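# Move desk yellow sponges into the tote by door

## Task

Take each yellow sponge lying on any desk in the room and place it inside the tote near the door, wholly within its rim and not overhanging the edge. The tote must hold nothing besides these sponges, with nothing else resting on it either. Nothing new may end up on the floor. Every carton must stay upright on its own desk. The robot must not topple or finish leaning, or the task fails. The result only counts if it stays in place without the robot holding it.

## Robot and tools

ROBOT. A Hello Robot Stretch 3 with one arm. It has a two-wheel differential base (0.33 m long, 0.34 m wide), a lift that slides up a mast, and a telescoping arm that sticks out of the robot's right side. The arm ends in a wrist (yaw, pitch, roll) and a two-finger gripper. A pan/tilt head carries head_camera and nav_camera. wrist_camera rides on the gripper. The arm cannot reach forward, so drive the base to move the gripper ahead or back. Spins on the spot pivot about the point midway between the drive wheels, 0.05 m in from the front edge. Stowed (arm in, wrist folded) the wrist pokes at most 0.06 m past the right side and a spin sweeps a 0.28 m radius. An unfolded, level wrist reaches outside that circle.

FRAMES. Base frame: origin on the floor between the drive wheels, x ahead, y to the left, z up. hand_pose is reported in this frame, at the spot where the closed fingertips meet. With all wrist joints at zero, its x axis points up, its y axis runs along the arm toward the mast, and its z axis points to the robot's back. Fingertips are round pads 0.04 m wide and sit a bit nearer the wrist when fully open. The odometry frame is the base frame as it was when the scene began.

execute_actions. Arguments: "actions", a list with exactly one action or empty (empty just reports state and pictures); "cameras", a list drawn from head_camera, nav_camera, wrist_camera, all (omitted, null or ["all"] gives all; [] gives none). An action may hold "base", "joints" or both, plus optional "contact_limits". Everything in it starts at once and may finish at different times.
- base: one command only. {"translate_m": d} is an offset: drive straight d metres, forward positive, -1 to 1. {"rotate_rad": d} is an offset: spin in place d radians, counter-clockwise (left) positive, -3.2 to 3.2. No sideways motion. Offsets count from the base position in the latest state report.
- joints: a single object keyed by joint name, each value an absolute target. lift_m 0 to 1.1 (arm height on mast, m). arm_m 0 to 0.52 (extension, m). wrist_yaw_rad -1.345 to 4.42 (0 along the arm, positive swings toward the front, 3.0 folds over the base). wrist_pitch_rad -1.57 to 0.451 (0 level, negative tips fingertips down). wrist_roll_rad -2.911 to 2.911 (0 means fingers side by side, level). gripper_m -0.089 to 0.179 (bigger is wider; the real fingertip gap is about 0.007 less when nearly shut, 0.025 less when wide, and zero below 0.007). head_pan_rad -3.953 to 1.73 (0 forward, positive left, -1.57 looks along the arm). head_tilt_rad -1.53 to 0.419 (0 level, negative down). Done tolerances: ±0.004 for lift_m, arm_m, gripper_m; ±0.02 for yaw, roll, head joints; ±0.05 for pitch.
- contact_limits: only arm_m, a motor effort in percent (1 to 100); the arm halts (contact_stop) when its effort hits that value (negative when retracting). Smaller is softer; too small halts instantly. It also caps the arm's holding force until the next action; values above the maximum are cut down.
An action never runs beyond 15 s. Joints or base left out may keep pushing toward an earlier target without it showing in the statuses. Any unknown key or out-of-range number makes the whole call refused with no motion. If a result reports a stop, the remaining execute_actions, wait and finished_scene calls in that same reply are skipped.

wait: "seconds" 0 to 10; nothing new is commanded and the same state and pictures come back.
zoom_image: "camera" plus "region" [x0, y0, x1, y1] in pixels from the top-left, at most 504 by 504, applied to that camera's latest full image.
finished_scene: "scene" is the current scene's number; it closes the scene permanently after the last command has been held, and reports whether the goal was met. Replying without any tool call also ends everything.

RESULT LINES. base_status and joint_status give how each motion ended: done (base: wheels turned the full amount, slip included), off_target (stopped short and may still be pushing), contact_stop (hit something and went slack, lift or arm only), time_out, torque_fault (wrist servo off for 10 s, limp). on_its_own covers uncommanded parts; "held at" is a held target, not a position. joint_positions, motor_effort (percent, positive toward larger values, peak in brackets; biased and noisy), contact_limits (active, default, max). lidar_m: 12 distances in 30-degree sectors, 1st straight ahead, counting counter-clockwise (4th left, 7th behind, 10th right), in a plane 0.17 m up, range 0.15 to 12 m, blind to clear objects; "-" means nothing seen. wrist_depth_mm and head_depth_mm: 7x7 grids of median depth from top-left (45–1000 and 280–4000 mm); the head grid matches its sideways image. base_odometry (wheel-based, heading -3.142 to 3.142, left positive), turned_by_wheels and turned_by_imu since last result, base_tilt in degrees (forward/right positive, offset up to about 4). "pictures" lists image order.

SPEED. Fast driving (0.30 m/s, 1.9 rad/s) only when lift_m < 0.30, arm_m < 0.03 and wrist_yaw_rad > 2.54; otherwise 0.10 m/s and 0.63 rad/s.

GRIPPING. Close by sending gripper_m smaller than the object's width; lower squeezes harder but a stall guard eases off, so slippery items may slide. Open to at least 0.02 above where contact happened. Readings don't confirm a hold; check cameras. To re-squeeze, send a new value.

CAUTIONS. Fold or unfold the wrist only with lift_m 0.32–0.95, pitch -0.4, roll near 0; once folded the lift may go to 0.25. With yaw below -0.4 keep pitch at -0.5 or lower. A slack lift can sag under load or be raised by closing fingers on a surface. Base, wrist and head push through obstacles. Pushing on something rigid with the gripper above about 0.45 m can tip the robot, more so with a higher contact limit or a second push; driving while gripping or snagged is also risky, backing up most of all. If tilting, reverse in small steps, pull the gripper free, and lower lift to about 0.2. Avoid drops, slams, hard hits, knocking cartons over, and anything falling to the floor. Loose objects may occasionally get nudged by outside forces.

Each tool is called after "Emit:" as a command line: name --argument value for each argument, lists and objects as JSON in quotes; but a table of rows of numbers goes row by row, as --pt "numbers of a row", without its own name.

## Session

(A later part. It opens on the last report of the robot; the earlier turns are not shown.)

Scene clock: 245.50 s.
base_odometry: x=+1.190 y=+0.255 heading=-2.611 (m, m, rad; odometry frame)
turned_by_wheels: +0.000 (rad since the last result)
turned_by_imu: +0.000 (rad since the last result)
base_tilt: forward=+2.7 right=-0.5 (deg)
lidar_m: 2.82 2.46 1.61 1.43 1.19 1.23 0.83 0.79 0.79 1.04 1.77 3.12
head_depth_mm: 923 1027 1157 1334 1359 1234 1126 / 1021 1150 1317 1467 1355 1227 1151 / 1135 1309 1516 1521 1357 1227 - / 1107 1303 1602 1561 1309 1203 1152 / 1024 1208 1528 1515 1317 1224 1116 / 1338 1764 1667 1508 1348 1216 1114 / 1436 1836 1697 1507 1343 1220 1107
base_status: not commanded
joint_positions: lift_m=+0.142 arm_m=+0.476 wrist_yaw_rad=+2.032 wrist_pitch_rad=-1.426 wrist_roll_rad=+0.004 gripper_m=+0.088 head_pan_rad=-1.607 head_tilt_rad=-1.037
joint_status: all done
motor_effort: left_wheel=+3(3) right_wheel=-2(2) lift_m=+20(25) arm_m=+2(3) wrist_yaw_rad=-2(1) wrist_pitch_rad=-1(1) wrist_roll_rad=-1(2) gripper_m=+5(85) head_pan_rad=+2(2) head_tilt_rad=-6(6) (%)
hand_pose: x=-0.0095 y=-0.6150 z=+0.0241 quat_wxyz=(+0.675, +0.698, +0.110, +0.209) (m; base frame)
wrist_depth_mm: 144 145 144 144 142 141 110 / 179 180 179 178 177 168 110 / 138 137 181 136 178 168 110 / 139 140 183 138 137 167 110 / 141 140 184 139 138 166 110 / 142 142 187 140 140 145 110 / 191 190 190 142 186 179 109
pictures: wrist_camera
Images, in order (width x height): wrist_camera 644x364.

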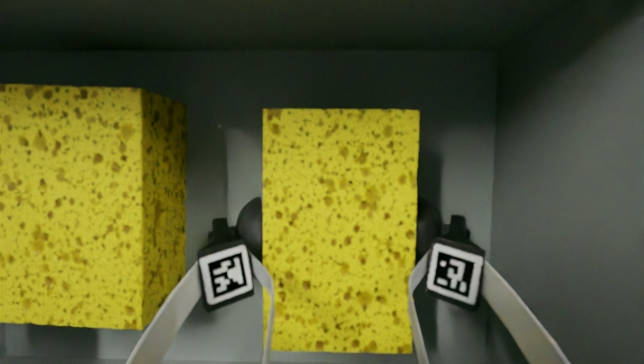

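Emit:
execute_actions --actions '[{"joints": {"lift_m": 0.29, "head_pan_rad": 0.0, "head_tilt_rad": -0.3}}]' --cameras '["wrist_camera"]'

Emit:
execute_actions --actions '[{"base": {"rotate_rad": 0.383}, "joints": {"arm_m": 0.33, "wrist_yaw_rad": 2.6, "wrist_pitch_rad": -0.38}}]' --cameras '["head_camera"]'

Emit:
execute_actions --actions '[{"base": {"translate_m": 1.0}, "joints": {"arm_m": 0.0}}]' --cameras '["head_camera", "nav_camera"]'

Scene clock: 257.43 s.
base_odometry: x=+1.190 y=+0.255 heading=-2.611 (m, m, rad; odometry frame)
turned_by_wheels: +0.000 (rad since the last result)
turned_by_imu: +0.001 (rad since the last result)
base_tilt: forward=+2.6 right=-0.4 (deg)
lidar_m: 2.82 2.46 1.61 1.43 1.19 1.23 0.83 0.79 0.79 1.05 1.77 3.15
head_depth_mm: 3418 3544 3654 3731 2991 2136 1666 / 3646 3720 - - 2988 2134 1665 / 3356 3506 3718 3911 2967 2128 1659 / 3131 3287 3473 3637 2961 2121 1658 / 2960 3113 3213 3394 2874 2109 1660 / 2803 2923 2389 3133 2946 2114 1656 / 2656 2735 2240 2969 2949 2114 1653
base_status: not commanded
joint_positions: lift_m=+0.290 arm_m=+0.476 wrist_yaw_rad=+2.032 wrist_pitch_rad=-1.426 wrist_roll_rad=+0.004 gripper_m=+0.088 head_pan_rad=-0.007 head_tilt_rad=-0.310
joint_status: all done
motor_effort: left_wheel=+3(3) right_wheel=-2(2) lift_m=+33(35) arm_m=+2(2) wrist_yaw_rad=-1(1) wrist_pitch_rad=-1(1) wrist_roll_rad=-2(1) gripper_m=+0(6) head_pan_rad=+2(29) head_tilt_rad=+6(43) (%)
hand_pose: x=-0.0095 y=-0.6150 z=+0.1715 quat_wxyz=(+0.675, +0.698, +0.110, +0.209) (m; base frame)
wrist_depth_mm: 323 318 321 316 317 317 314 / 212 241 242 238 237 317 320 / 230 306 321 325 324 322 325 / 230 304 285 285 326 323 323 / 237 301 330 286 329 329 327 / 231 289 291 303 283 333 332 / 223 226 228 229 218 338 335
pictures: wrist_camera
Images, in order (width x height): wrist_camera 644x364.

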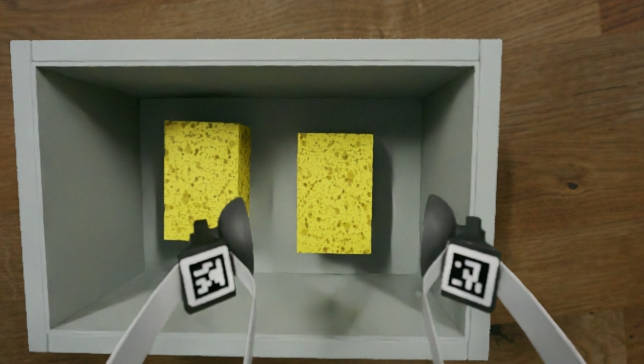

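Scene clock: 259.77 s.
base_odometry: x=+1.190 y=+0.255 heading=-2.228 (m, m, rad; odometry frame)
turned_by_wheels: +0.383 (rad since the last result)
turned_by_imu: +0.378 (rad since the last result)
base_tilt: forward=+2.6 right=-0.4 (deg)
lidar_m: 2.46 2.95 1.43 1.19 1.49 0.89 0.79 0.79 0.96 1.66 2.73 2.82
head_depth_mm: 2846 2947 3094 3230 2987 2148 1667 / 2785 2917 2385 3172 2844 2125 1665 / 2709 2834 2304 3093 2980 2131 1653 / 2668 2766 2246 3015 2964 2128 1656 / 2587 2706 2205 2944 2974 2119 1645 / 2547 2646 2725 2872 2775 2119 1663 / 2503 2582 2709 2793 2890 2111 1661
base_status: done
joint_positions: lift_m=+0.290 arm_m=+0.330 wrist_yaw_rad=+2.598 wrist_pitch_rad=-0.404 wrist_roll_rad=+0.004 gripper_m=+0.088 head_pan_rad=-0.007 head_tilt_rad=-0.310
joint_status: all done
motor_effort: left_wheel=-3(11) right_wheel=+3(11) lift_m=+33(33) arm_m=-4(6) wrist_yaw_rad=+1(4) wrist_pitch_rad=+8(8) wrist_roll_rad=-1(1) gripper_m=+0(0) head_pan_rad=+2(2) head_tilt_rad=+6(7) (%)
hand_pose: x=+0.0958 y=-0.2819 z=+0.3056 quat_wxyz=(+0.323, +0.706, -0.050, +0.628) (m; base frame)
wrist_depth_mm: - - - - - - - / - - - - - - - / 929 895 913 903 878 889 860 / - - 705 715 728 712 702 / - - 617 586 580 580 571 / - - 498 492 503 522 495 / - - 437 446 432 437 432
pictures: head_camera (sideways: a quarter turn clockwise sets it upright)
Images, in order (width x height): head_camera 896x504.

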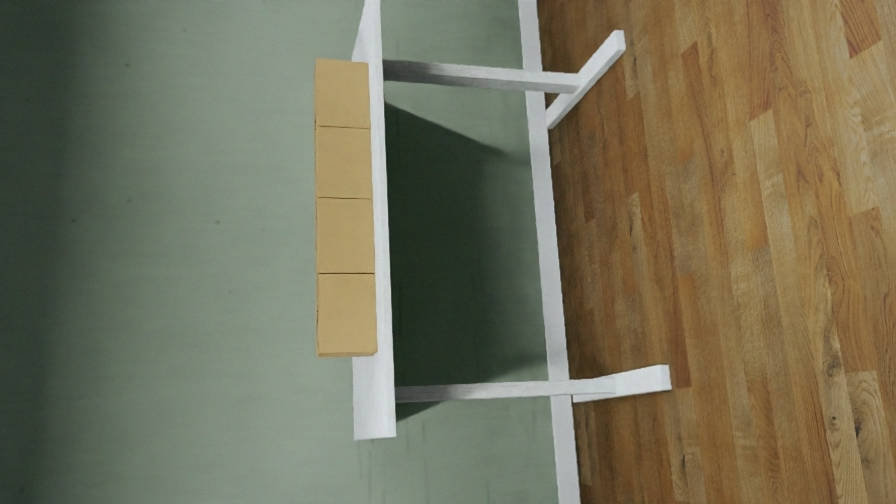

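Scene clock: 266.43 s.
base_odometry: x=+0.579 y=-0.537 heading=-2.228 (m, m, rad; odometry frame)
turned_by_wheels: +0.000 (rad since the last result)
turned_by_imu: +0.003 (rad since the last result)
base_tilt: forward=+2.7 right=-0.5 (deg)
lidar_m: 1.55 1.49 2.05 1.20 1.50 2.00 1.75 1.64 2.07 2.57 2.57 1.88
head_depth_mm: 1905 1993 2063 1406 2309 2102 1676 / 1865 1934 1999 1356 2223 2132 1656 / 1809 1885 1951 1317 2187 2119 1656 / 1768 1833 1914 1282 2134 2119 1659 / 1735 1826 1874 1259 2085 2114 1656 / 1709 1760 1837 1229 2016 2056 1656 / 1672 1740 1811 1370 1955 1913 1612
base_status: done
joint_positions: lift_m=+0.290 arm_m=+0.001 wrist_yaw_rad=+2.598 wrist_pitch_rad=-0.403 wrist_roll_rad=+0.004 gripper_m=+0.088 head_pan_rad=-0.007 head_tilt_rad=-0.309
joint_status: all done
motor_effort: left_wheel=-5(10) right_wheel=+4(11) lift_m=+32(32) arm_m=-4(4) wrist_yaw_rad=+1(1) wrist_pitch_rad=+7(7) wrist_roll_rad=-1(1) gripper_m=+1(0) head_pan_rad=+2(2) head_tilt_rad=+6(7) (%)
hand_pose: x=+0.0958 y=+0.0473 z=+0.3059 quat_wxyz=(+0.323, +0.706, -0.050, +0.628) (m; base frame)
wrist_depth_mm: - - - - - - - / - - - - - - - / 916 901 915 875 891 886 875 / 722 710 716 713 719 691 702 / 598 594 613 592 585 575 580 / 524 511 500 494 506 512 498 / - - 435 434 433 434 434
pictures: head_camera (sideways: a quarter turn clockwise sets it upright), nav_camera (sideways: a quarter turn counterclockwise sets it upright)
Images, in order (width x height): head_camera 896x504, nav_camera 672x504.

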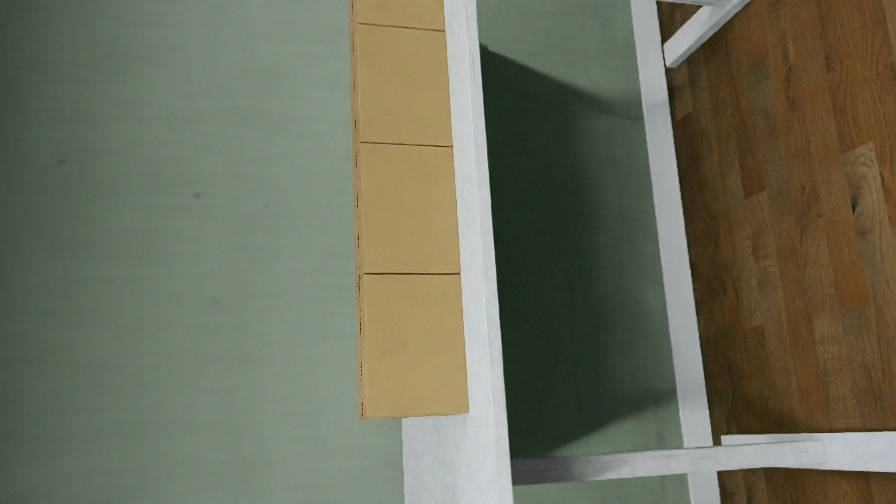

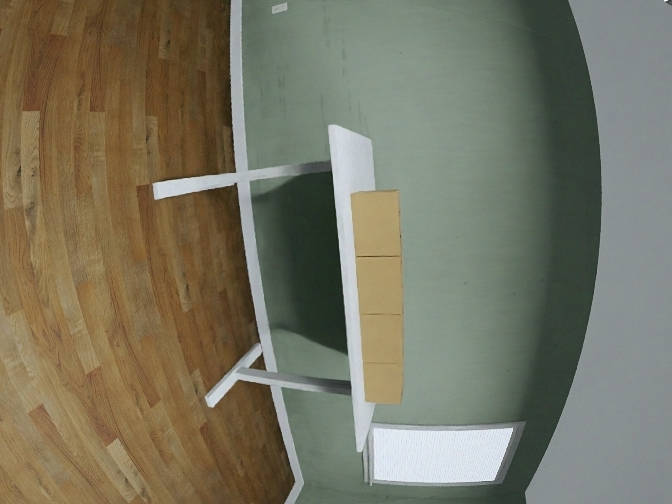

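Emit:
execute_actions --actions '[{"base": {"translate_m": 0.97}, "joints": {"arm_m": 0.25, "lift_m": 1.097, "wrist_yaw_rad": 0.0, "gripper_m": 0.15, "head_tilt_rad": -0.6}}]' --cameras '["head_camera", "nav_camera"]'

Scene clock: 279.53 s.
base_odometry: x=-0.014 y=-1.305 heading=-2.228 (m, m, rad; odometry frame)
turned_by_wheels: +0.000 (rad since the last result)
turned_by_imu: +0.002 (rad since the last result)
base_tilt: forward=+2.6 right=-0.4 (deg)
lidar_m: 1.03 0.61 1.24 2.02 1.90 2.21 2.70 2.48 2.77 2.31 1.08 1.09
head_depth_mm: 948 1036 459 377 429 419 361 / 926 1011 456 367 413 418 352 / 904 988 953 359 399 417 352 / 887 967 946 350 387 416 351 / 870 943 943 346 375 405 351 / 853 925 942 335 363 395 351 / 834 904 952 329 351 388 350
base_status: done
joint_positions: lift_m=+1.097 arm_m=+0.250 wrist_yaw_rad=+0.002 wrist_pitch_rad=-0.403 wrist_roll_rad=+0.004 gripper_m=+0.150 head_pan_rad=-0.007 head_tilt_rad=-0.593
joint_status: all done
motor_effort: left_wheel=-4(10) right_wheel=+4(11) lift_m=+33(34) arm_m=+3(3) wrist_yaw_rad=-2(2) wrist_pitch_rad=+7(7) wrist_roll_rad=-1(1) gripper_m=+0(88) head_pan_rad=+1(2) head_tilt_rad=-3(25) (%)
hand_pose: x=-0.0210 y=-0.6209 z=+1.1130 quat_wxyz=(+0.692, +0.142, -0.694, -0.141) (m; base frame)
wrist_depth_mm: - - - - - - - / - - - - - - - / - - - - - - - / - - - - - - - / - - - - - - - / - - - - - - - / - - - - - - -
pictures: head_camera (sideways: a quarter turn clockwise sets it upright), nav_camera (sideways: a quarter turn counterclockwise sets it upright)
Images, in order (width x height): head_camera 896x504, nav_camera 672x504.

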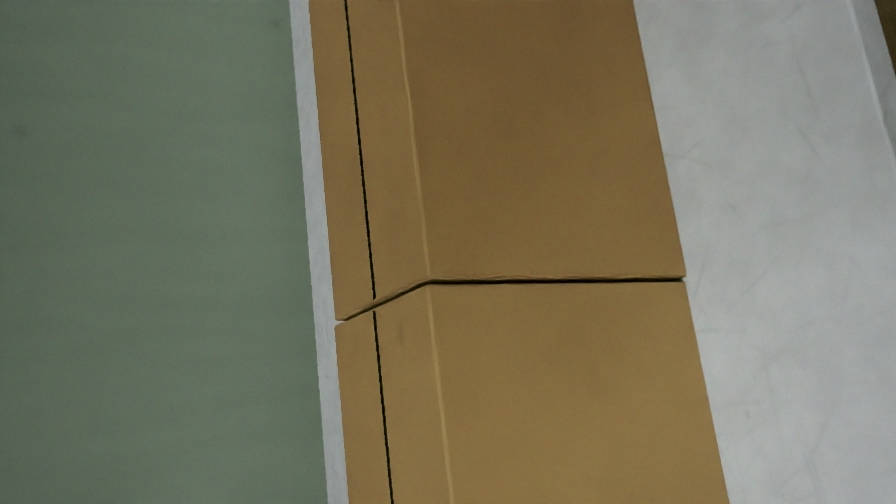

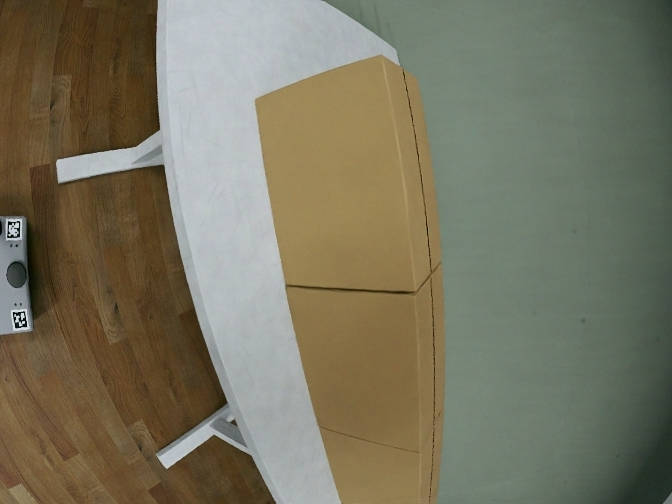

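Emit:
execute_actions --actions '[{"base": {"rotate_rad": 1.79}, "joints": {"arm_m": 0.47, "wrist_pitch_rad": 0.15, "head_pan_rad": -1.57, "head_tilt_rad": -0.4}}]' --cameras '["head_camera", "nav_camera", "wrist_camera"]'

Scene clock: 285.03 s.
base_odometry: x=-0.014 y=-1.305 heading=-0.438 (m, m, rad; odometry frame)
turned_by_wheels: +1.790 (rad since the last result)
turned_by_imu: +1.763 (rad since the last result)
base_tilt: forward=+2.6 right=-0.4 (deg)
lidar_m: 1.60 1.47 2.21 2.47 2.78 2.77 2.31 1.08 1.08 1.04 0.61 1.47
head_depth_mm: 879 - 991 1021 342 358 383 / 879 913 987 1023 344 357 382 / 874 907 1002 1025 343 358 384 / 875 917 1003 1021 342 357 383 / 876 924 983 1020 341 355 380 / 874 926 986 1021 339 355 379 / 875 924 982 1021 338 353 379
base_status: done
joint_positions: lift_m=+1.097 arm_m=+0.470 wrist_yaw_rad=+0.001 wrist_pitch_rad=+0.124 wrist_roll_rad=+0.004 gripper_m=+0.150 head_pan_rad=-1.563 head_tilt_rad=-0.409
joint_status: all done
motor_effort: left_wheel=-4(10) right_wheel=+4(10) lift_m=+33(33) arm_m=+3(3) wrist_yaw_rad=-2(1) wrist_pitch_rad=+8(10) wrist_roll_rad=-1(1) gripper_m=+0(0) head_pan_rad=-2(29) head_tilt_rad=+5(25) (%)
hand_pose: x=-0.0211 y=-0.8719 z=+1.2433 quat_wxyz=(+0.705, -0.043, -0.707, +0.044) (m; base frame)
wrist_depth_mm: 323 321 317 315 315 313 311 / 328 323 322 323 320 318 316 / 330 331 328 325 324 320 321 / 332 335 334 328 327 325 324 / 339 339 337 335 335 331 329 / 343 - 346 338 340 341 333 / 352 349 346 351 342 343 343
pictures: head_camera (sideways: a quarter turn clockwise sets it upright), nav_camera (sideways: a quarter turn counterclockwise sets it upright), wrist_camera
Images, in order (width x height): head_camera 896x504, nav_camera 672x504, wrist_camera 644x364.

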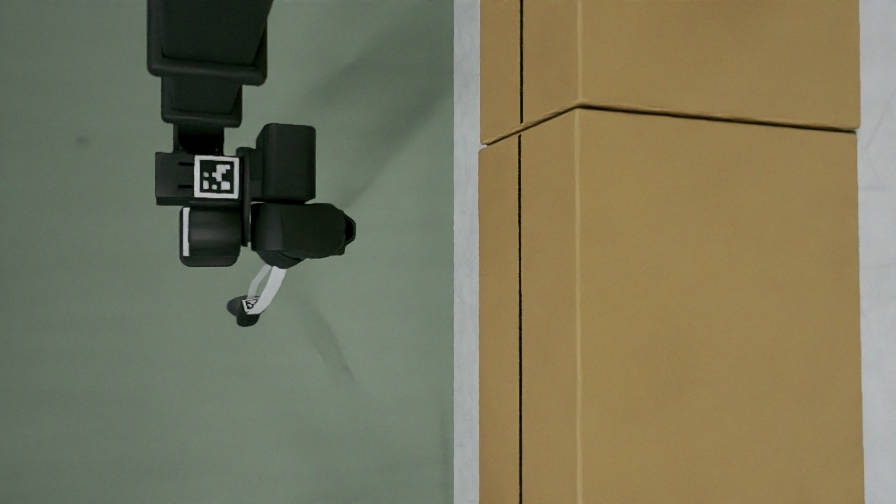

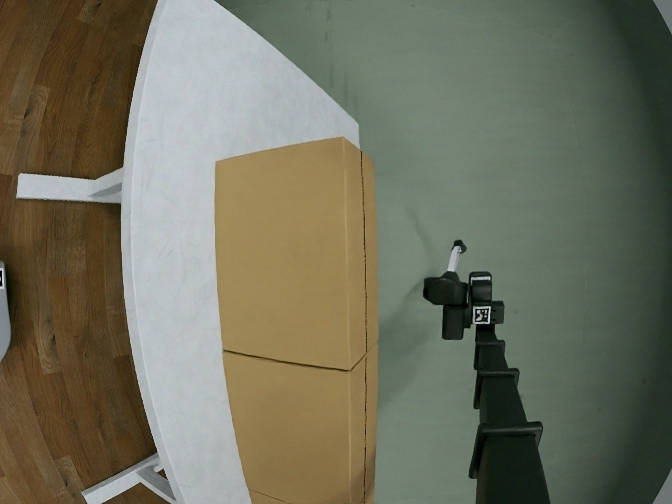

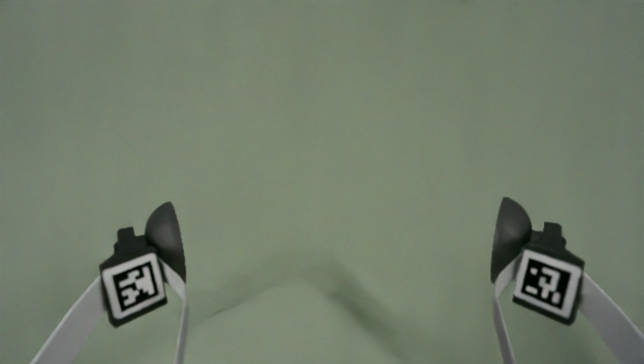

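Emit:
execute_actions --actions '[{"joints": {"arm_m": 0.5, "wrist_pitch_rad": -0.85}}]' --cameras '["wrist_camera"]'

Scene clock: 286.97 s.
base_odometry: x=-0.014 y=-1.305 heading=-0.438 (m, m, rad; odometry frame)
turned_by_wheels: +0.000 (rad since the last result)
turned_by_imu: +0.000 (rad since the last result)
base_tilt: forward=+2.6 right=-0.4 (deg)
lidar_m: 1.60 1.48 2.22 2.48 2.78 2.77 2.31 1.08 1.07 1.04 0.61 1.48
head_depth_mm: 877 - 988 1025 343 358 384 / 879 912 989 1022 344 357 383 / 876 913 1003 941 343 358 384 / 876 918 982 1020 341 357 382 / 876 926 984 937 340 355 381 / 876 925 988 1018 339 354 379 / 876 925 981 1020 338 352 379
base_status: not commanded
joint_positions: lift_m=+1.097 arm_m=+0.500 wrist_yaw_rad=+0.001 wrist_pitch_rad=-0.856 wrist_roll_rad=+0.004 gripper_m=+0.150 head_pan_rad=-1.563 head_tilt_rad=-0.409
joint_status: all done
motor_effort: left_wheel=-4(4) right_wheel=+3(3) lift_m=+33(33) arm_m=+3(1) wrist_yaw_rad=-1(0) wrist_pitch_rad=+2(7) wrist_roll_rad=-1(1) gripper_m=+1(0) head_pan_rad=-3(2) head_tilt_rad=+4(6) (%)
hand_pose: x=-0.0214 y=-0.7943 z=+1.0262 quat_wxyz=(+0.642, +0.294, -0.644, -0.294) (m; base frame)
wrist_depth_mm: 343 345 344 343 344 337 335 / 377 377 379 376 314 308 308 / 289 285 287 284 282 284 279 / 265 264 261 262 261 261 258 / 244 248 243 241 241 244 240 / 228 - 227 226 224 220 224 / 212 213 212 209 211 209 206
pictures: wrist_camera
Images, in order (width x height): wrist_camera 644x364.

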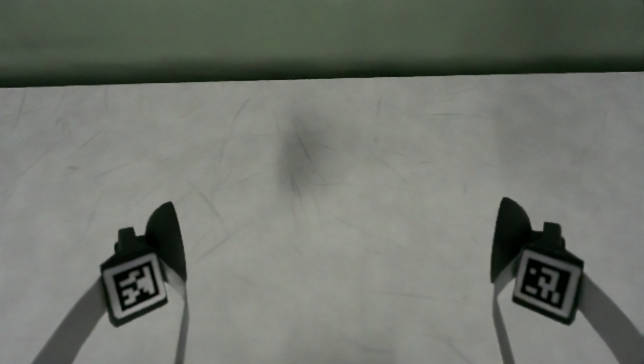

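Emit:
execute_actions --actions '[{"joints": {"arm_m": 0.41, "wrist_pitch_rad": -0.9}}]' --cameras '["wrist_camera"]'

Scene clock: 289.77 s.
base_odometry: x=-0.014 y=-1.305 heading=-0.438 (m, m, rad; odometry frame)
turned_by_wheels: +0.000 (rad since the last result)
turned_by_imu: +0.000 (rad since the last result)
base_tilt: forward=+2.7 right=-0.4 (deg)
lidar_m: 1.60 1.47 2.22 2.48 2.78 2.77 2.31 1.08 1.07 1.04 0.61 1.48
head_depth_mm: 878 - 990 1021 343 358 383 / 876 910 996 1024 344 357 382 / 878 - 1003 982 343 358 384 / 876 921 975 932 342 357 382 / 874 926 983 1021 340 355 381 / 876 924 985 1022 339 354 379 / 875 929 986 1022 338 353 379
base_status: not commanded
joint_positions: lift_m=+1.097 arm_m=+0.410 wrist_yaw_rad=+0.001 wrist_pitch_rad=-0.906 wrist_roll_rad=+0.004 gripper_m=+0.150 head_pan_rad=-1.563 head_tilt_rad=-0.409
joint_status: all done
motor_effort: left_wheel=-4(4) right_wheel=+3(3) lift_m=+33(33) arm_m=-4(5) wrist_yaw_rad=-1(1) wrist_pitch_rad=+2(2) wrist_roll_rad=-1(1) gripper_m=+0(0) head_pan_rad=-3(2) head_tilt_rad=+5(5) (%)
hand_pose: x=-0.0214 y=-0.6944 z=+1.0190 quat_wxyz=(+0.635, +0.310, -0.636, -0.310) (m; base frame)
wrist_depth_mm: 323 324 319 321 318 317 312 / 297 295 294 292 289 289 286 / 272 272 271 269 270 266 264 / 254 252 253 251 249 247 247 / 236 240 235 232 230 236 231 / 222 - 181 179 219 215 218 / 209 207 167 167 204 204 202
pictures: wrist_camera
Images, in order (width x height): wrist_camera 644x364.

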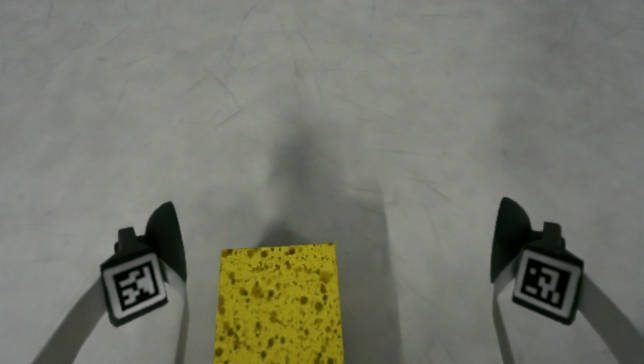

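Emit:
execute_actions --actions '[{"base": {"translate_m": 0.03}, "joints": {"arm_m": 0.488}}]' --cameras '[]'

Emit:
execute_actions --actions '[{"joints": {"wrist_pitch_rad": -1.43, "lift_m": 1.092}}]' --cameras '["wrist_camera"]'

Scene clock: 294.63 s.
base_odometry: x=+0.013 y=-1.318 heading=-0.438 (m, m, rad; odometry frame)
turned_by_wheels: +0.000 (rad since the last result)
turned_by_imu: +0.000 (rad since the last result)
base_tilt: forward=+2.7 right=-0.4 (deg)
lidar_m: 1.57 1.44 2.20 2.49 2.78 2.79 2.34 1.10 1.07 1.04 0.60 1.47
head_depth_mm: 875 - 989 1024 342 357 383 / 877 912 985 1025 344 359 384 / 876 914 993 1023 342 357 382 / 875 919 977 940 341 356 382 / 876 927 984 1023 340 355 379 / 875 925 984 1023 339 353 379 / 874 926 984 1021 337 352 379
base_status: done
joint_positions: lift_m=+1.097 arm_m=+0.488 wrist_yaw_rad=+0.001 wrist_pitch_rad=-0.906 wrist_roll_rad=+0.004 gripper_m=+0.150 head_pan_rad=-1.563 head_tilt_rad=-0.409
joint_status: all done
motor_effort: left_wheel=-4(6) right_wheel=+4(9) lift_m=+33(33) arm_m=+2(3) wrist_yaw_rad=-1(1) wrist_pitch_rad=+2(2) wrist_roll_rad=-1(1) gripper_m=+0(0) head_pan_rad=-4(1) head_tilt_rad=+6(5) (%)
hand_pose: x=-0.0214 y=-0.7716 z=+1.0189 quat_wxyz=(+0.635, +0.310, -0.636, -0.310) (m; base frame)
wrist_depth_mm: 375 374 374 361 356 359 357 / 299 291 293 289 292 287 286 / 273 270 271 269 269 266 263 / 251 252 249 250 247 247 247 / 236 239 234 231 232 235 230 / 223 - 219 218 218 213 219 / 208 207 206 207 204 204 202
pictures: none
No camera images: the call's "cameras" was empty. Leave "cameras" out to get every camera's image.

Scene clock: 295.77 s.
base_odometry: x=+0.013 y=-1.318 heading=-0.438 (m, m, rad; odometry frame)
turned_by_wheels: +0.000 (rad since the last result)
turned_by_imu: +0.000 (rad since the last result)
base_tilt: forward=+2.6 right=-0.4 (deg)
lidar_m: 1.57 1.45 2.19 2.49 2.78 2.80 2.34 1.10 1.07 1.03 0.60 1.48
head_depth_mm: 880 909 996 1023 342 357 382 / 878 911 987 1022 343 359 384 / 875 908 999 941 342 357 383 / 874 920 979 433 341 356 382 / 875 922 984 1017 340 355 379 / 872 926 982 1023 339 353 379 / 875 928 981 1019 337 352 379
base_status: not commanded
joint_positions: lift_m=+1.092 arm_m=+0.488 wrist_yaw_rad=+0.001 wrist_pitch_rad=-1.424 wrist_roll_rad=+0.004 gripper_m=+0.150 head_pan_rad=-1.563 head_tilt_rad=-0.409
joint_status: all done
motor_effort: left_wheel=-4(4) right_wheel=+4(4) lift_m=+25(28) arm_m=+3(3) wrist_yaw_rad=+0(1) wrist_pitch_rad=-2(1) wrist_roll_rad=-1(1) gripper_m=+0(0) head_pan_rad=-3(3) head_tilt_rad=+6(5) (%)
hand_pose: x=-0.0216 y=-0.6461 z=+0.9739 quat_wxyz=(+0.535, +0.462, -0.535, -0.463) (m; base frame)
wrist_depth_mm: 180 180 179 178 177 175 174 / 182 181 181 180 179 177 177 / 185 184 183 180 181 180 179 / 187 185 185 139 140 182 181 / 189 188 187 141 141 184 184 / 190 - 189 143 142 186 185 / - 192 192 144 145 189 188
pictures: wrist_camera
Images, in order (width x height): wrist_camera 644x364.

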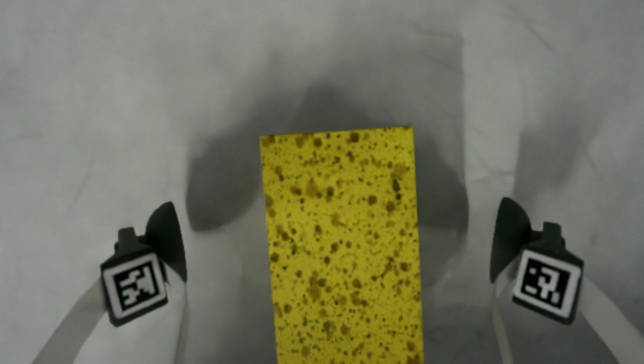

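Emit:
execute_actions --actions '[{"joints": {"gripper_m": 0.02, "arm_m": 0.48}}]' --cameras '["wrist_camera"]'

Scene clock: 298.07 s.
base_odometry: x=+0.013 y=-1.318 heading=-0.438 (m, m, rad; odometry frame)
turned_by_wheels: +0.000 (rad since the last result)
turned_by_imu: +0.000 (rad since the last result)
base_tilt: forward=+2.6 right=-0.4 (deg)
lidar_m: 1.57 1.45 2.19 2.48 2.78 2.79 2.33 1.10 1.07 1.04 0.60 1.48
head_depth_mm: 875 907 993 1021 342 357 382 / 877 914 985 1023 344 359 384 / 876 915 998 941 342 357 383 / 875 920 981 433 340 356 382 / 876 927 986 1022 340 355 379 / 874 925 985 1021 339 353 379 / 876 925 986 1022 337 352 379
base_status: not commanded
joint_positions: lift_m=+1.092 arm_m=+0.480 wrist_yaw_rad=+0.001 wrist_pitch_rad=-1.425 wrist_roll_rad=+0.004 gripper_m=+0.021 head_pan_rad=-1.563 head_tilt_rad=-0.409
joint_status: all done
motor_effort: left_wheel=-4(4) right_wheel=+4(4) lift_m=+25(25) arm_m=-4(5) wrist_yaw_rad=-1(2) wrist_pitch_rad=-1(1) wrist_roll_rad=-1(1) gripper_m=-15(96) head_pan_rad=-3(3) head_tilt_rad=+4(6) (%)
hand_pose: x=-0.0216 y=-0.6387 z=+0.9739 quat_wxyz=(+0.534, +0.462, -0.535, -0.463) (m; base frame)
wrist_depth_mm: 179 179 178 178 177 176 174 / 183 182 181 180 179 178 177 / 184 184 182 137 181 180 178 / 186 186 184 137 183 183 180 / 188 190 186 139 138 184 184 / 190 190 189 141 140 186 185 / 192 193 191 143 188 189 187
pictures: wrist_camera
Images, in order (width x height): wrist_camera 644x364.

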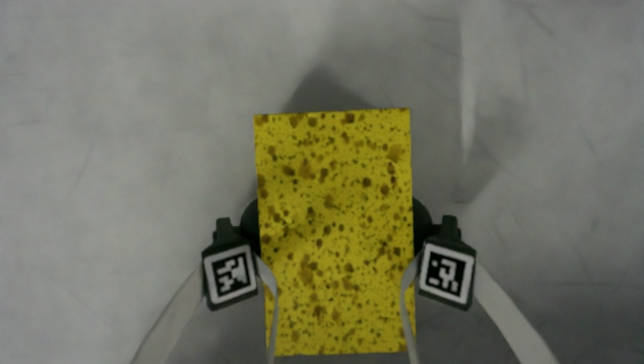

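Emit:
execute_actions --actions '[{"joints": {"lift_m": 1.099, "wrist_pitch_rad": 0.22, "arm_m": 0.42}}]' --cameras '["wrist_camera", "head_camera"]'

Scene clock: 304.50 s.
base_odometry: x=+0.013 y=-1.318 heading=-0.438 (m, m, rad; odometry frame)
turned_by_wheels: +0.000 (rad since the last result)
turned_by_imu: +0.001 (rad since the last result)
base_tilt: forward=+2.6 right=-0.4 (deg)
lidar_m: 1.57 1.45 2.19 2.49 2.78 2.80 2.34 1.10 1.07 1.03 0.60 1.48
head_depth_mm: 879 - 992 1022 342 357 383 / 880 911 997 1027 344 359 385 / 877 - 1003 1019 342 357 382 / 874 912 996 1022 341 356 381 / 876 927 982 1021 339 355 380 / 876 928 982 1025 338 353 379 / 874 928 984 1021 337 352 378
base_status: not commanded
joint_positions: lift_m=+1.099 arm_m=+0.420 wrist_yaw_rad=+0.001 wrist_pitch_rad=+0.190 wrist_roll_rad=+0.004 gripper_m=+0.021 head_pan_rad=-1.563 head_tilt_rad=-0.409
joint_status: all done
motor_effort: left_wheel=-4(5) right_wheel=+4(4) lift_m=+34(34) arm_m=-5(4) wrist_yaw_rad=-1(1) wrist_pitch_rad=+9(8) wrist_roll_rad=-1(1) gripper_m=-15(14) head_pan_rad=-3(3) head_tilt_rad=+5(5) (%)
hand_pose: x=-0.0211 y=-0.8215 z=+1.2624 quat_wxyz=(+0.703, -0.066, -0.705, +0.068) (m; base frame)
wrist_depth_mm: 386 375 380 379 373 369 368 / 385 381 378 381 375 374 377 / 388 380 381 136 375 382 374 / 390 386 379 137 378 375 377 / 383 385 387 138 138 380 373 / 383 388 390 140 139 382 379 / 387 391 395 142 385 384 383
pictures: head_camera (sideways: a quarter turn clockwise sets it upright), wrist_camera
Images, in order (width x height): head_camera 896x504, wrist_camera 644x364.

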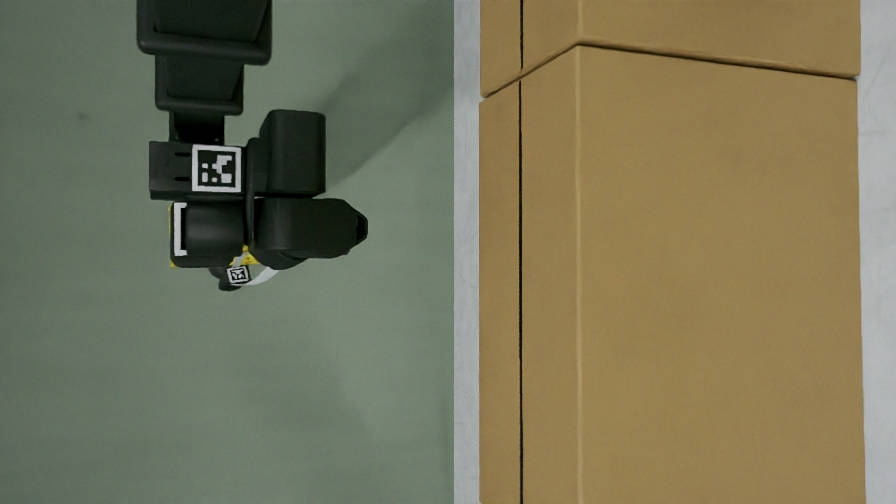

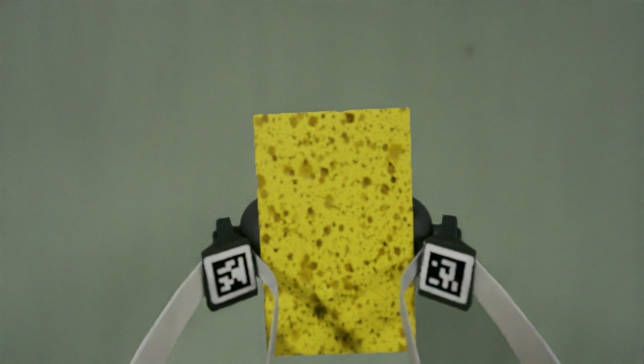

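Emit:
execute_actions --actions '[{"base": {"rotate_rad": -1.13}, "joints": {"arm_m": 0.16}}]' --cameras '["nav_camera"]'

Emit:
execute_actions --actions '[{"base": {"rotate_rad": -0.686}, "joints": {"arm_m": 0.0, "lift_m": 0.93, "wrist_pitch_rad": -0.38, "head_pan_rad": -2.8, "head_tilt_rad": -0.6}}]' --cameras '["head_camera"]'

Emit:
execute_actions --actions '[{"base": {"translate_m": -1.0}, "joints": {"wrist_yaw_rad": 2.6, "lift_m": 0.29}}]' --cameras '["head_camera"]'

Scene clock: 308.63 s.
base_odometry: x=+0.013 y=-1.318 heading=-1.568 (m, m, rad; odometry frame)
turned_by_wheels: -1.130 (rad since the last result)
turned_by_imu: -1.112 (rad since the last result)
base_tilt: forward=+2.6 right=-0.5 (deg)
lidar_m: 0.60 1.37 1.99 1.45 2.63 2.69 2.48 2.80 2.34 1.10 1.10 1.04
head_depth_mm: 2346 - - 2810 2495 1879 1505 / 2406 - - 2860 2479 1878 1512 / 2472 2572 - - 2158 1873 1509 / 2054 2092 - 784 677 1747 1503 / 1749 1836 1795 669 649 511 1400 / 1513 1581 1617 569 586 511 422 / 1339 1384 1416 511 499 493 410
base_status: done
joint_positions: lift_m=+1.099 arm_m=+0.160 wrist_yaw_rad=+0.001 wrist_pitch_rad=+0.192 wrist_roll_rad=+0.004 gripper_m=+0.021 head_pan_rad=-1.563 head_tilt_rad=-0.408
joint_status: all done
motor_effort: left_wheel=+3(10) right_wheel=-3(9) lift_m=+33(33) arm_m=-4(6) wrist_yaw_rad=+0(2) wrist_pitch_rad=+9(9) wrist_roll_rad=-1(1) gripper_m=-15(15) head_pan_rad=-2(3) head_tilt_rad=+4(6) (%)
hand_pose: x=-0.0212 y=-0.5615 z=+1.2628 quat_wxyz=(+0.703, -0.067, -0.705, +0.068) (m; base frame)
wrist_depth_mm: 764 911 - - - - - / 747 948 - - - - - / 766 925 - 136 - - - / 757 947 - 137 - - - / 762 930 - 138 138 - - / 758 896 408 140 140 - - / 703 688 333 142 616 - -
pictures: nav_camera (sideways: a quarter turn counterclockwise sets it upright)
Images, in order (width x height): nav_camera 672x504.

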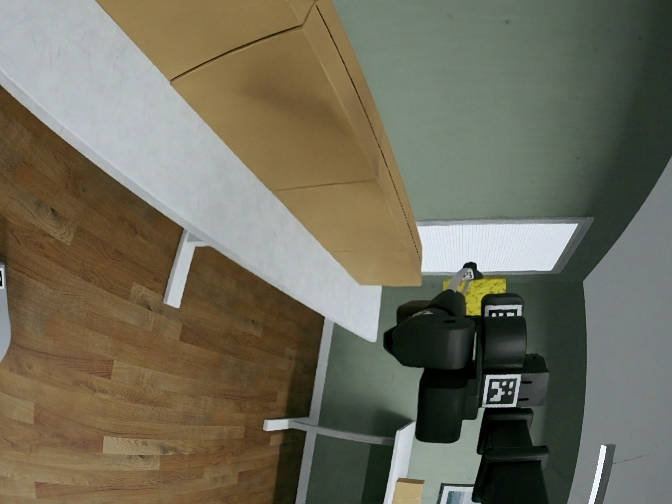

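Scene clock: 311.07 s.
base_odometry: x=+0.013 y=-1.318 heading=-2.254 (m, m, rad; odometry frame)
turned_by_wheels: -0.686 (rad since the last result)
turned_by_imu: -0.675 (rad since the last result)
base_tilt: forward=+2.7 right=-0.4 (deg)
lidar_m: 1.04 0.60 1.22 1.99 1.45 2.19 2.70 2.49 2.79 2.35 1.10 1.10
head_depth_mm: 2269 2470 2685 2485 1980 1592 1318 / 2259 2485 2686 2476 1908 1560 1338 / 2325 2536 2758 2388 1909 1559 1367 / 2349 2542 2767 2428 1915 1549 1398 / 2301 2555 2780 2467 1898 1548 - / 2322 2540 2737 2447 1894 1545 - / 2338 2564 2763 2444 1901 1585 -
base_status: done
joint_positions: lift_m=+0.930 arm_m=+0.001 wrist_yaw_rad=+0.001 wrist_pitch_rad=-0.397 wrist_roll_rad=+0.004 gripper_m=+0.021 head_pan_rad=-2.793 head_tilt_rad=-0.593
joint_status: all done
motor_effort: left_wheel=+3(9) right_wheel=-3(8) lift_m=+25(29) arm_m=-4(4) wrist_yaw_rad=+0(1) wrist_pitch_rad=+6(8) wrist_roll_rad=-1(2) gripper_m=-16(15) head_pan_rad=-3(31) head_tilt_rad=-4(20) (%)
hand_pose: x=-0.0214 y=-0.3733 z=+0.9476 quat_wxyz=(+0.692, +0.140, -0.694, -0.140) (m; base frame)
wrist_depth_mm: 652 - - - - - - / - - - - - - - / - - - 136 - - - / - - - 137 - - - / - - - 139 138 - - / - - - 140 140 - - / - - - 142 - - -
pictures: head_camera (sideways: a quarter turn clockwise sets it upright)
Images, in order (width x height): head_camera 896x504.

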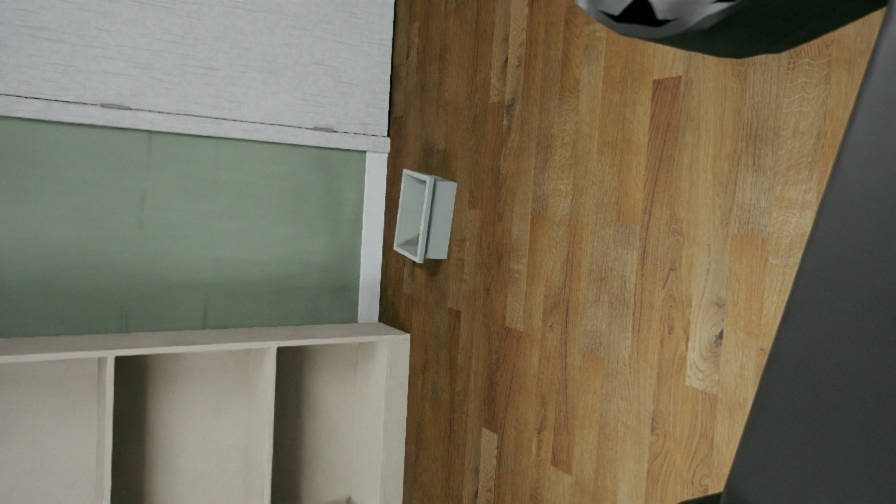

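Scene clock: 319.97 s.
base_odometry: x=+0.644 y=-0.542 heading=-2.254 (m, m, rad; odometry frame)
turned_by_wheels: +0.000 (rad since the last result)
turned_by_imu: -0.002 (rad since the last result)
base_tilt: forward=+2.7 right=-0.5 (deg)
lidar_m: 1.51 1.51 2.00 1.14 1.43 2.00 1.73 1.65 2.01 2.63 2.63 1.95
head_depth_mm: 1454 1574 1716 1895 1903 1554 1316 / 1468 1583 1734 1918 1907 1556 1312 / 1474 1607 1749 1928 1905 1546 1309 / 1510 1638 1800 1979 1898 1547 1307 / 1516 1658 1814 2022 1795 1550 1315 / 1540 1667 1818 2037 1901 1551 1304 / 1540 1693 1831 1985 1889 1550 1305
base_status: done
joint_positions: lift_m=+0.290 arm_m=+0.001 wrist_yaw_rad=+2.598 wrist_pitch_rad=-0.397 wrist_roll_rad=+0.004 gripper_m=+0.021 head_pan_rad=-2.793 head_tilt_rad=-0.594
joint_status: all done
motor_effort: left_wheel=+3(7) right_wheel=-3(10) lift_m=+25(24) arm_m=-4(4) wrist_yaw_rad=+1(0) wrist_pitch_rad=+5(6) wrist_roll_rad=-1(1) gripper_m=-15(15) head_pan_rad=-2(2) head_tilt_rad=-2(2) (%)
hand_pose: x=+0.0962 y=+0.0479 z=+0.3076 quat_wxyz=(+0.321, +0.706, -0.052, +0.629) (m; base frame)
wrist_depth_mm: - - - - - - - / - - - - - - - / 911 929 868 135 812 908 899 / 741 727 700 137 660 716 705 / 593 611 581 140 138 579 583 / 518 510 - 140 140 507 503 / - 455 441 142 422 435 433
pictures: head_camera (sideways: a quarter turn clockwise sets it upright)
Images, in order (width x height): head_camera 896x504.

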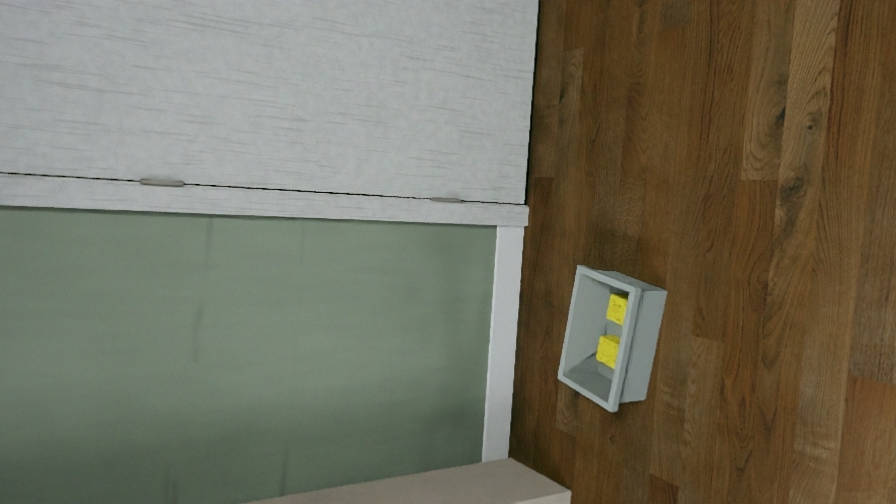

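Emit:
execute_actions --actions '[{"base": {"translate_m": -0.76}, "joints": {"head_pan_rad": -2.1, "head_tilt_rad": -1.0}}]' --cameras '["head_camera"]'

Scene clock: 327.17 s.
base_odometry: x=+1.124 y=+0.047 heading=-2.254 (m, m, rad; odometry frame)
turned_by_wheels: +0.000 (rad since the last result)
turned_by_imu: -0.001 (rad since the last result)
base_tilt: forward=+2.6 right=-0.4 (deg)
lidar_m: 2.25 2.74 1.26 1.12 1.58 1.14 1.00 1.00 1.20 1.87 2.75 2.65
head_depth_mm: 1051 1168 1329 1499 1400 1243 1135 / 1136 1277 1466 1556 1391 1247 1145 / 1227 1407 1644 1571 1346 1238 1159 / 1280 1497 1714 1579 1354 1242 - / 1164 1337 1649 1569 1386 1243 1170 / 1434 1845 1735 1553 1378 1237 1122 / 1512 1911 1795 1555 1375 1231 1120
base_status: done
joint_positions: lift_m=+0.290 arm_m=+0.001 wrist_yaw_rad=+2.598 wrist_pitch_rad=-0.397 wrist_roll_rad=+0.004 gripper_m=+0.021 head_pan_rad=-2.107 head_tilt_rad=-0.988
joint_status: all done
motor_effort: left_wheel=+3(9) right_wheel=-3(11) lift_m=+25(25) arm_m=-5(4) wrist_yaw_rad=+0(1) wrist_pitch_rad=+5(5) wrist_roll_rad=-1(1) gripper_m=-15(15) head_pan_rad=+2(25) head_tilt_rad=-6(32) (%)
hand_pose: x=+0.0962 y=+0.0479 z=+0.3076 quat_wxyz=(+0.321, +0.706, -0.052, +0.629) (m; base frame)
wrist_depth_mm: - - - - - - - / - - - - - - - / 909 949 858 136 814 876 877 / 731 739 694 137 674 725 684 / 607 599 585 139 139 593 574 / 515 513 - 140 140 506 499 / - 457 436 142 418 445 436
pictures: head_camera (sideways: a quarter turn clockwise sets it upright)
Images, in order (width x height): head_camera 896x504.

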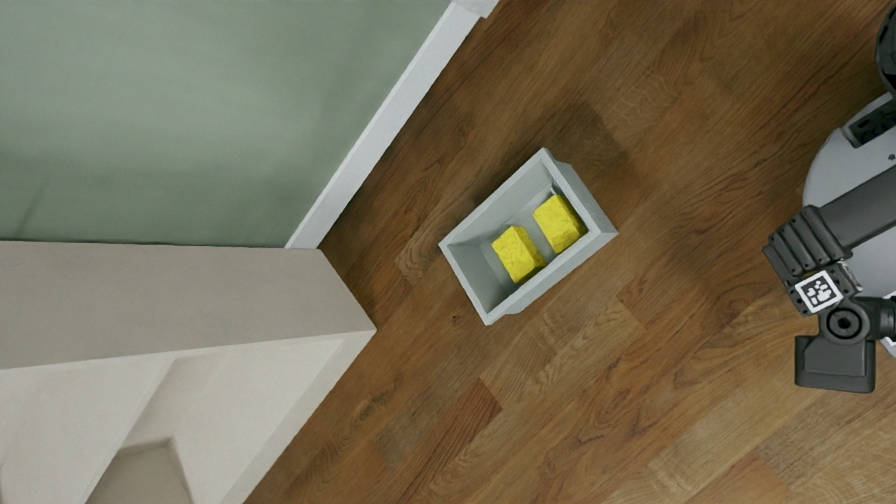

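Emit:
execute_actions --actions '[{"base": {"translate_m": -0.402}, "joints": {"arm_m": 0.45, "wrist_yaw_rad": 0.11, "wrist_pitch_rad": -1.43, "lift_m": 0.305, "head_pan_rad": -1.6, "head_tilt_rad": -1.05}}]' --cameras '["head_camera", "wrist_camera"]'

Scene clock: 333.57 s.
base_odometry: x=+1.378 y=+0.359 heading=-2.254 (m, m, rad; odometry frame)
turned_by_wheels: +0.000 (rad since the last result)
turned_by_imu: +0.000 (rad since the last result)
base_tilt: forward=+2.6 right=-0.4 (deg)
lidar_m: 2.64 2.00 1.47 1.12 1.22 0.70 0.61 0.61 0.74 0.56 2.89 3.04
head_depth_mm: 1071 1148 1240 1335 1335 1228 1119 / 1119 1315 1510 1495 1360 1230 1146 / 1088 1273 1560 1529 1356 1217 - / 1279 1722 1621 1519 1295 1225 1152 / 1819 1912 1708 1508 1332 1223 1115 / 2310 1959 1705 1501 1345 1221 1113 / 2314 1962 1695 1495 1342 1218 1111
base_status: done
joint_positions: lift_m=+0.305 arm_m=+0.450 wrist_yaw_rad=+0.111 wrist_pitch_rad=-1.426 wrist_roll_rad=+0.003 gripper_m=+0.021 head_pan_rad=-1.607 head_tilt_rad=-1.037
joint_status: all done
motor_effort: left_wheel=+3(7) right_wheel=-2(11) lift_m=+33(34) arm_m=+3(2) wrist_yaw_rad=-1(3) wrist_pitch_rad=-1(4) wrist_roll_rad=-1(1) gripper_m=-15(15) head_pan_rad=+2(20) head_tilt_rad=-6(13) (%)
hand_pose: x=-0.0202 y=-0.6078 z=+0.1865 quat_wxyz=(+0.559, +0.491, -0.509, -0.433) (m; base frame)
wrist_depth_mm: 337 335 230 246 244 328 330 / 341 338 290 333 322 332 334 / 345 341 233 136 231 338 334 / 351 349 249 137 227 339 339 / 352 348 230 138 139 347 344 / 361 357 237 140 139 353 348 / 364 362 266 142 231 352 353
pictures: head_camera (sideways: a quarter turn clockwise sets it upright), wrist_camera
Images, in order (width x height): head_camera 896x504, wrist_camera 644x364.

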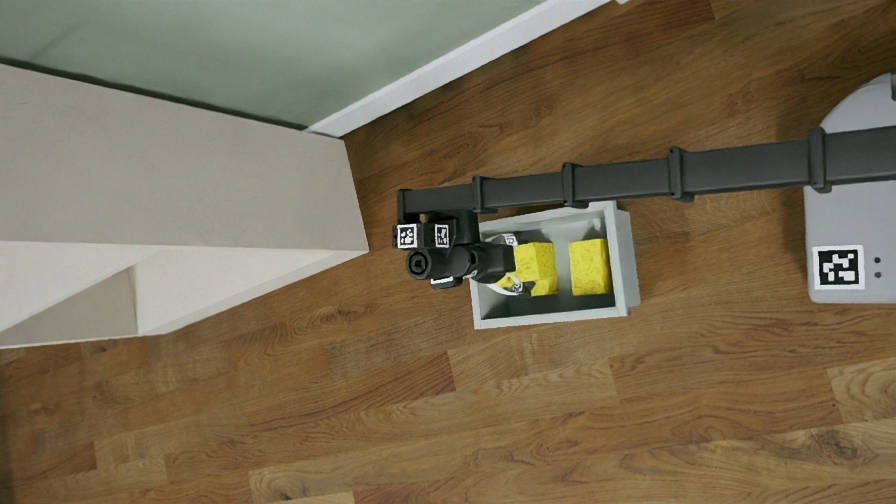

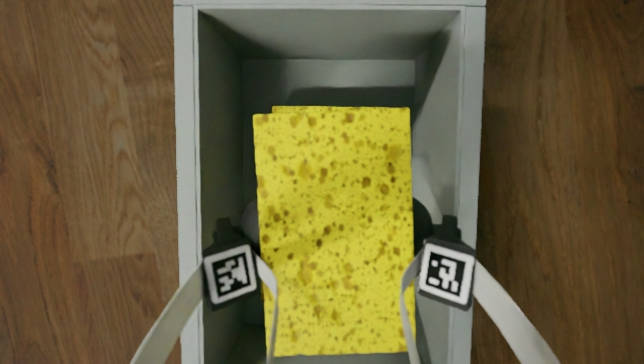

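Emit:
execute_actions --actions '[{"joints": {"arm_m": 0.441, "lift_m": 0.196}}]' --cameras '["wrist_camera"]'

Scene clock: 336.77 s.
base_odometry: x=+1.378 y=+0.359 heading=-2.254 (m, m, rad; odometry frame)
turned_by_wheels: +0.000 (rad since the last result)
turned_by_imu: +0.000 (rad since the last result)
base_tilt: forward=+2.6 right=-0.4 (deg)
lidar_m: 2.65 2.01 1.47 1.12 1.23 0.70 0.61 0.61 0.74 1.10 2.89 3.03
head_depth_mm: 1071 1147 1238 1347 1337 1225 1129 / 1118 1312 1510 1499 1363 1227 1149 / 1080 1279 1556 1550 1356 1238 - / 1276 1717 1616 1550 1282 1221 1154 / 1829 1913 1712 1516 1332 1218 1118 / 2316 1972 1700 1509 1342 1215 1115 / 2305 1950 1707 1499 1347 1217 1109
base_status: not commanded
joint_positions: lift_m=+0.196 arm_m=+0.441 wrist_yaw_rad=+0.111 wrist_pitch_rad=-1.426 wrist_roll_rad=+0.003 gripper_m=+0.021 head_pan_rad=-1.607 head_tilt_rad=-1.037
joint_status: all done
motor_effort: left_wheel=+3(3) right_wheel=-2(2) lift_m=+25(27) arm_m=-5(4) wrist_yaw_rad=+0(0) wrist_pitch_rad=-1(1) wrist_roll_rad=-1(1) gripper_m=-14(15) head_pan_rad=+2(2) head_tilt_rad=-7(7) (%)
hand_pose: x=-0.0202 y=-0.5993 z=+0.0779 quat_wxyz=(+0.559, +0.491, -0.509, -0.433) (m; base frame)
wrist_depth_mm: 117 150 227 227 227 163 113 / 118 151 231 188 228 163 114 / 118 151 209 136 186 162 118 / 120 152 232 137 210 162 118 / 121 151 210 138 138 161 119 / 123 152 197 140 140 149 124 / 125 143 199 142 196 179 123
pictures: wrist_camera
Images, in order (width x height): wrist_camera 644x364.

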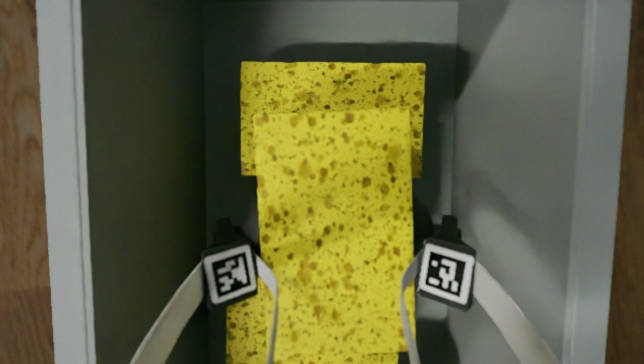

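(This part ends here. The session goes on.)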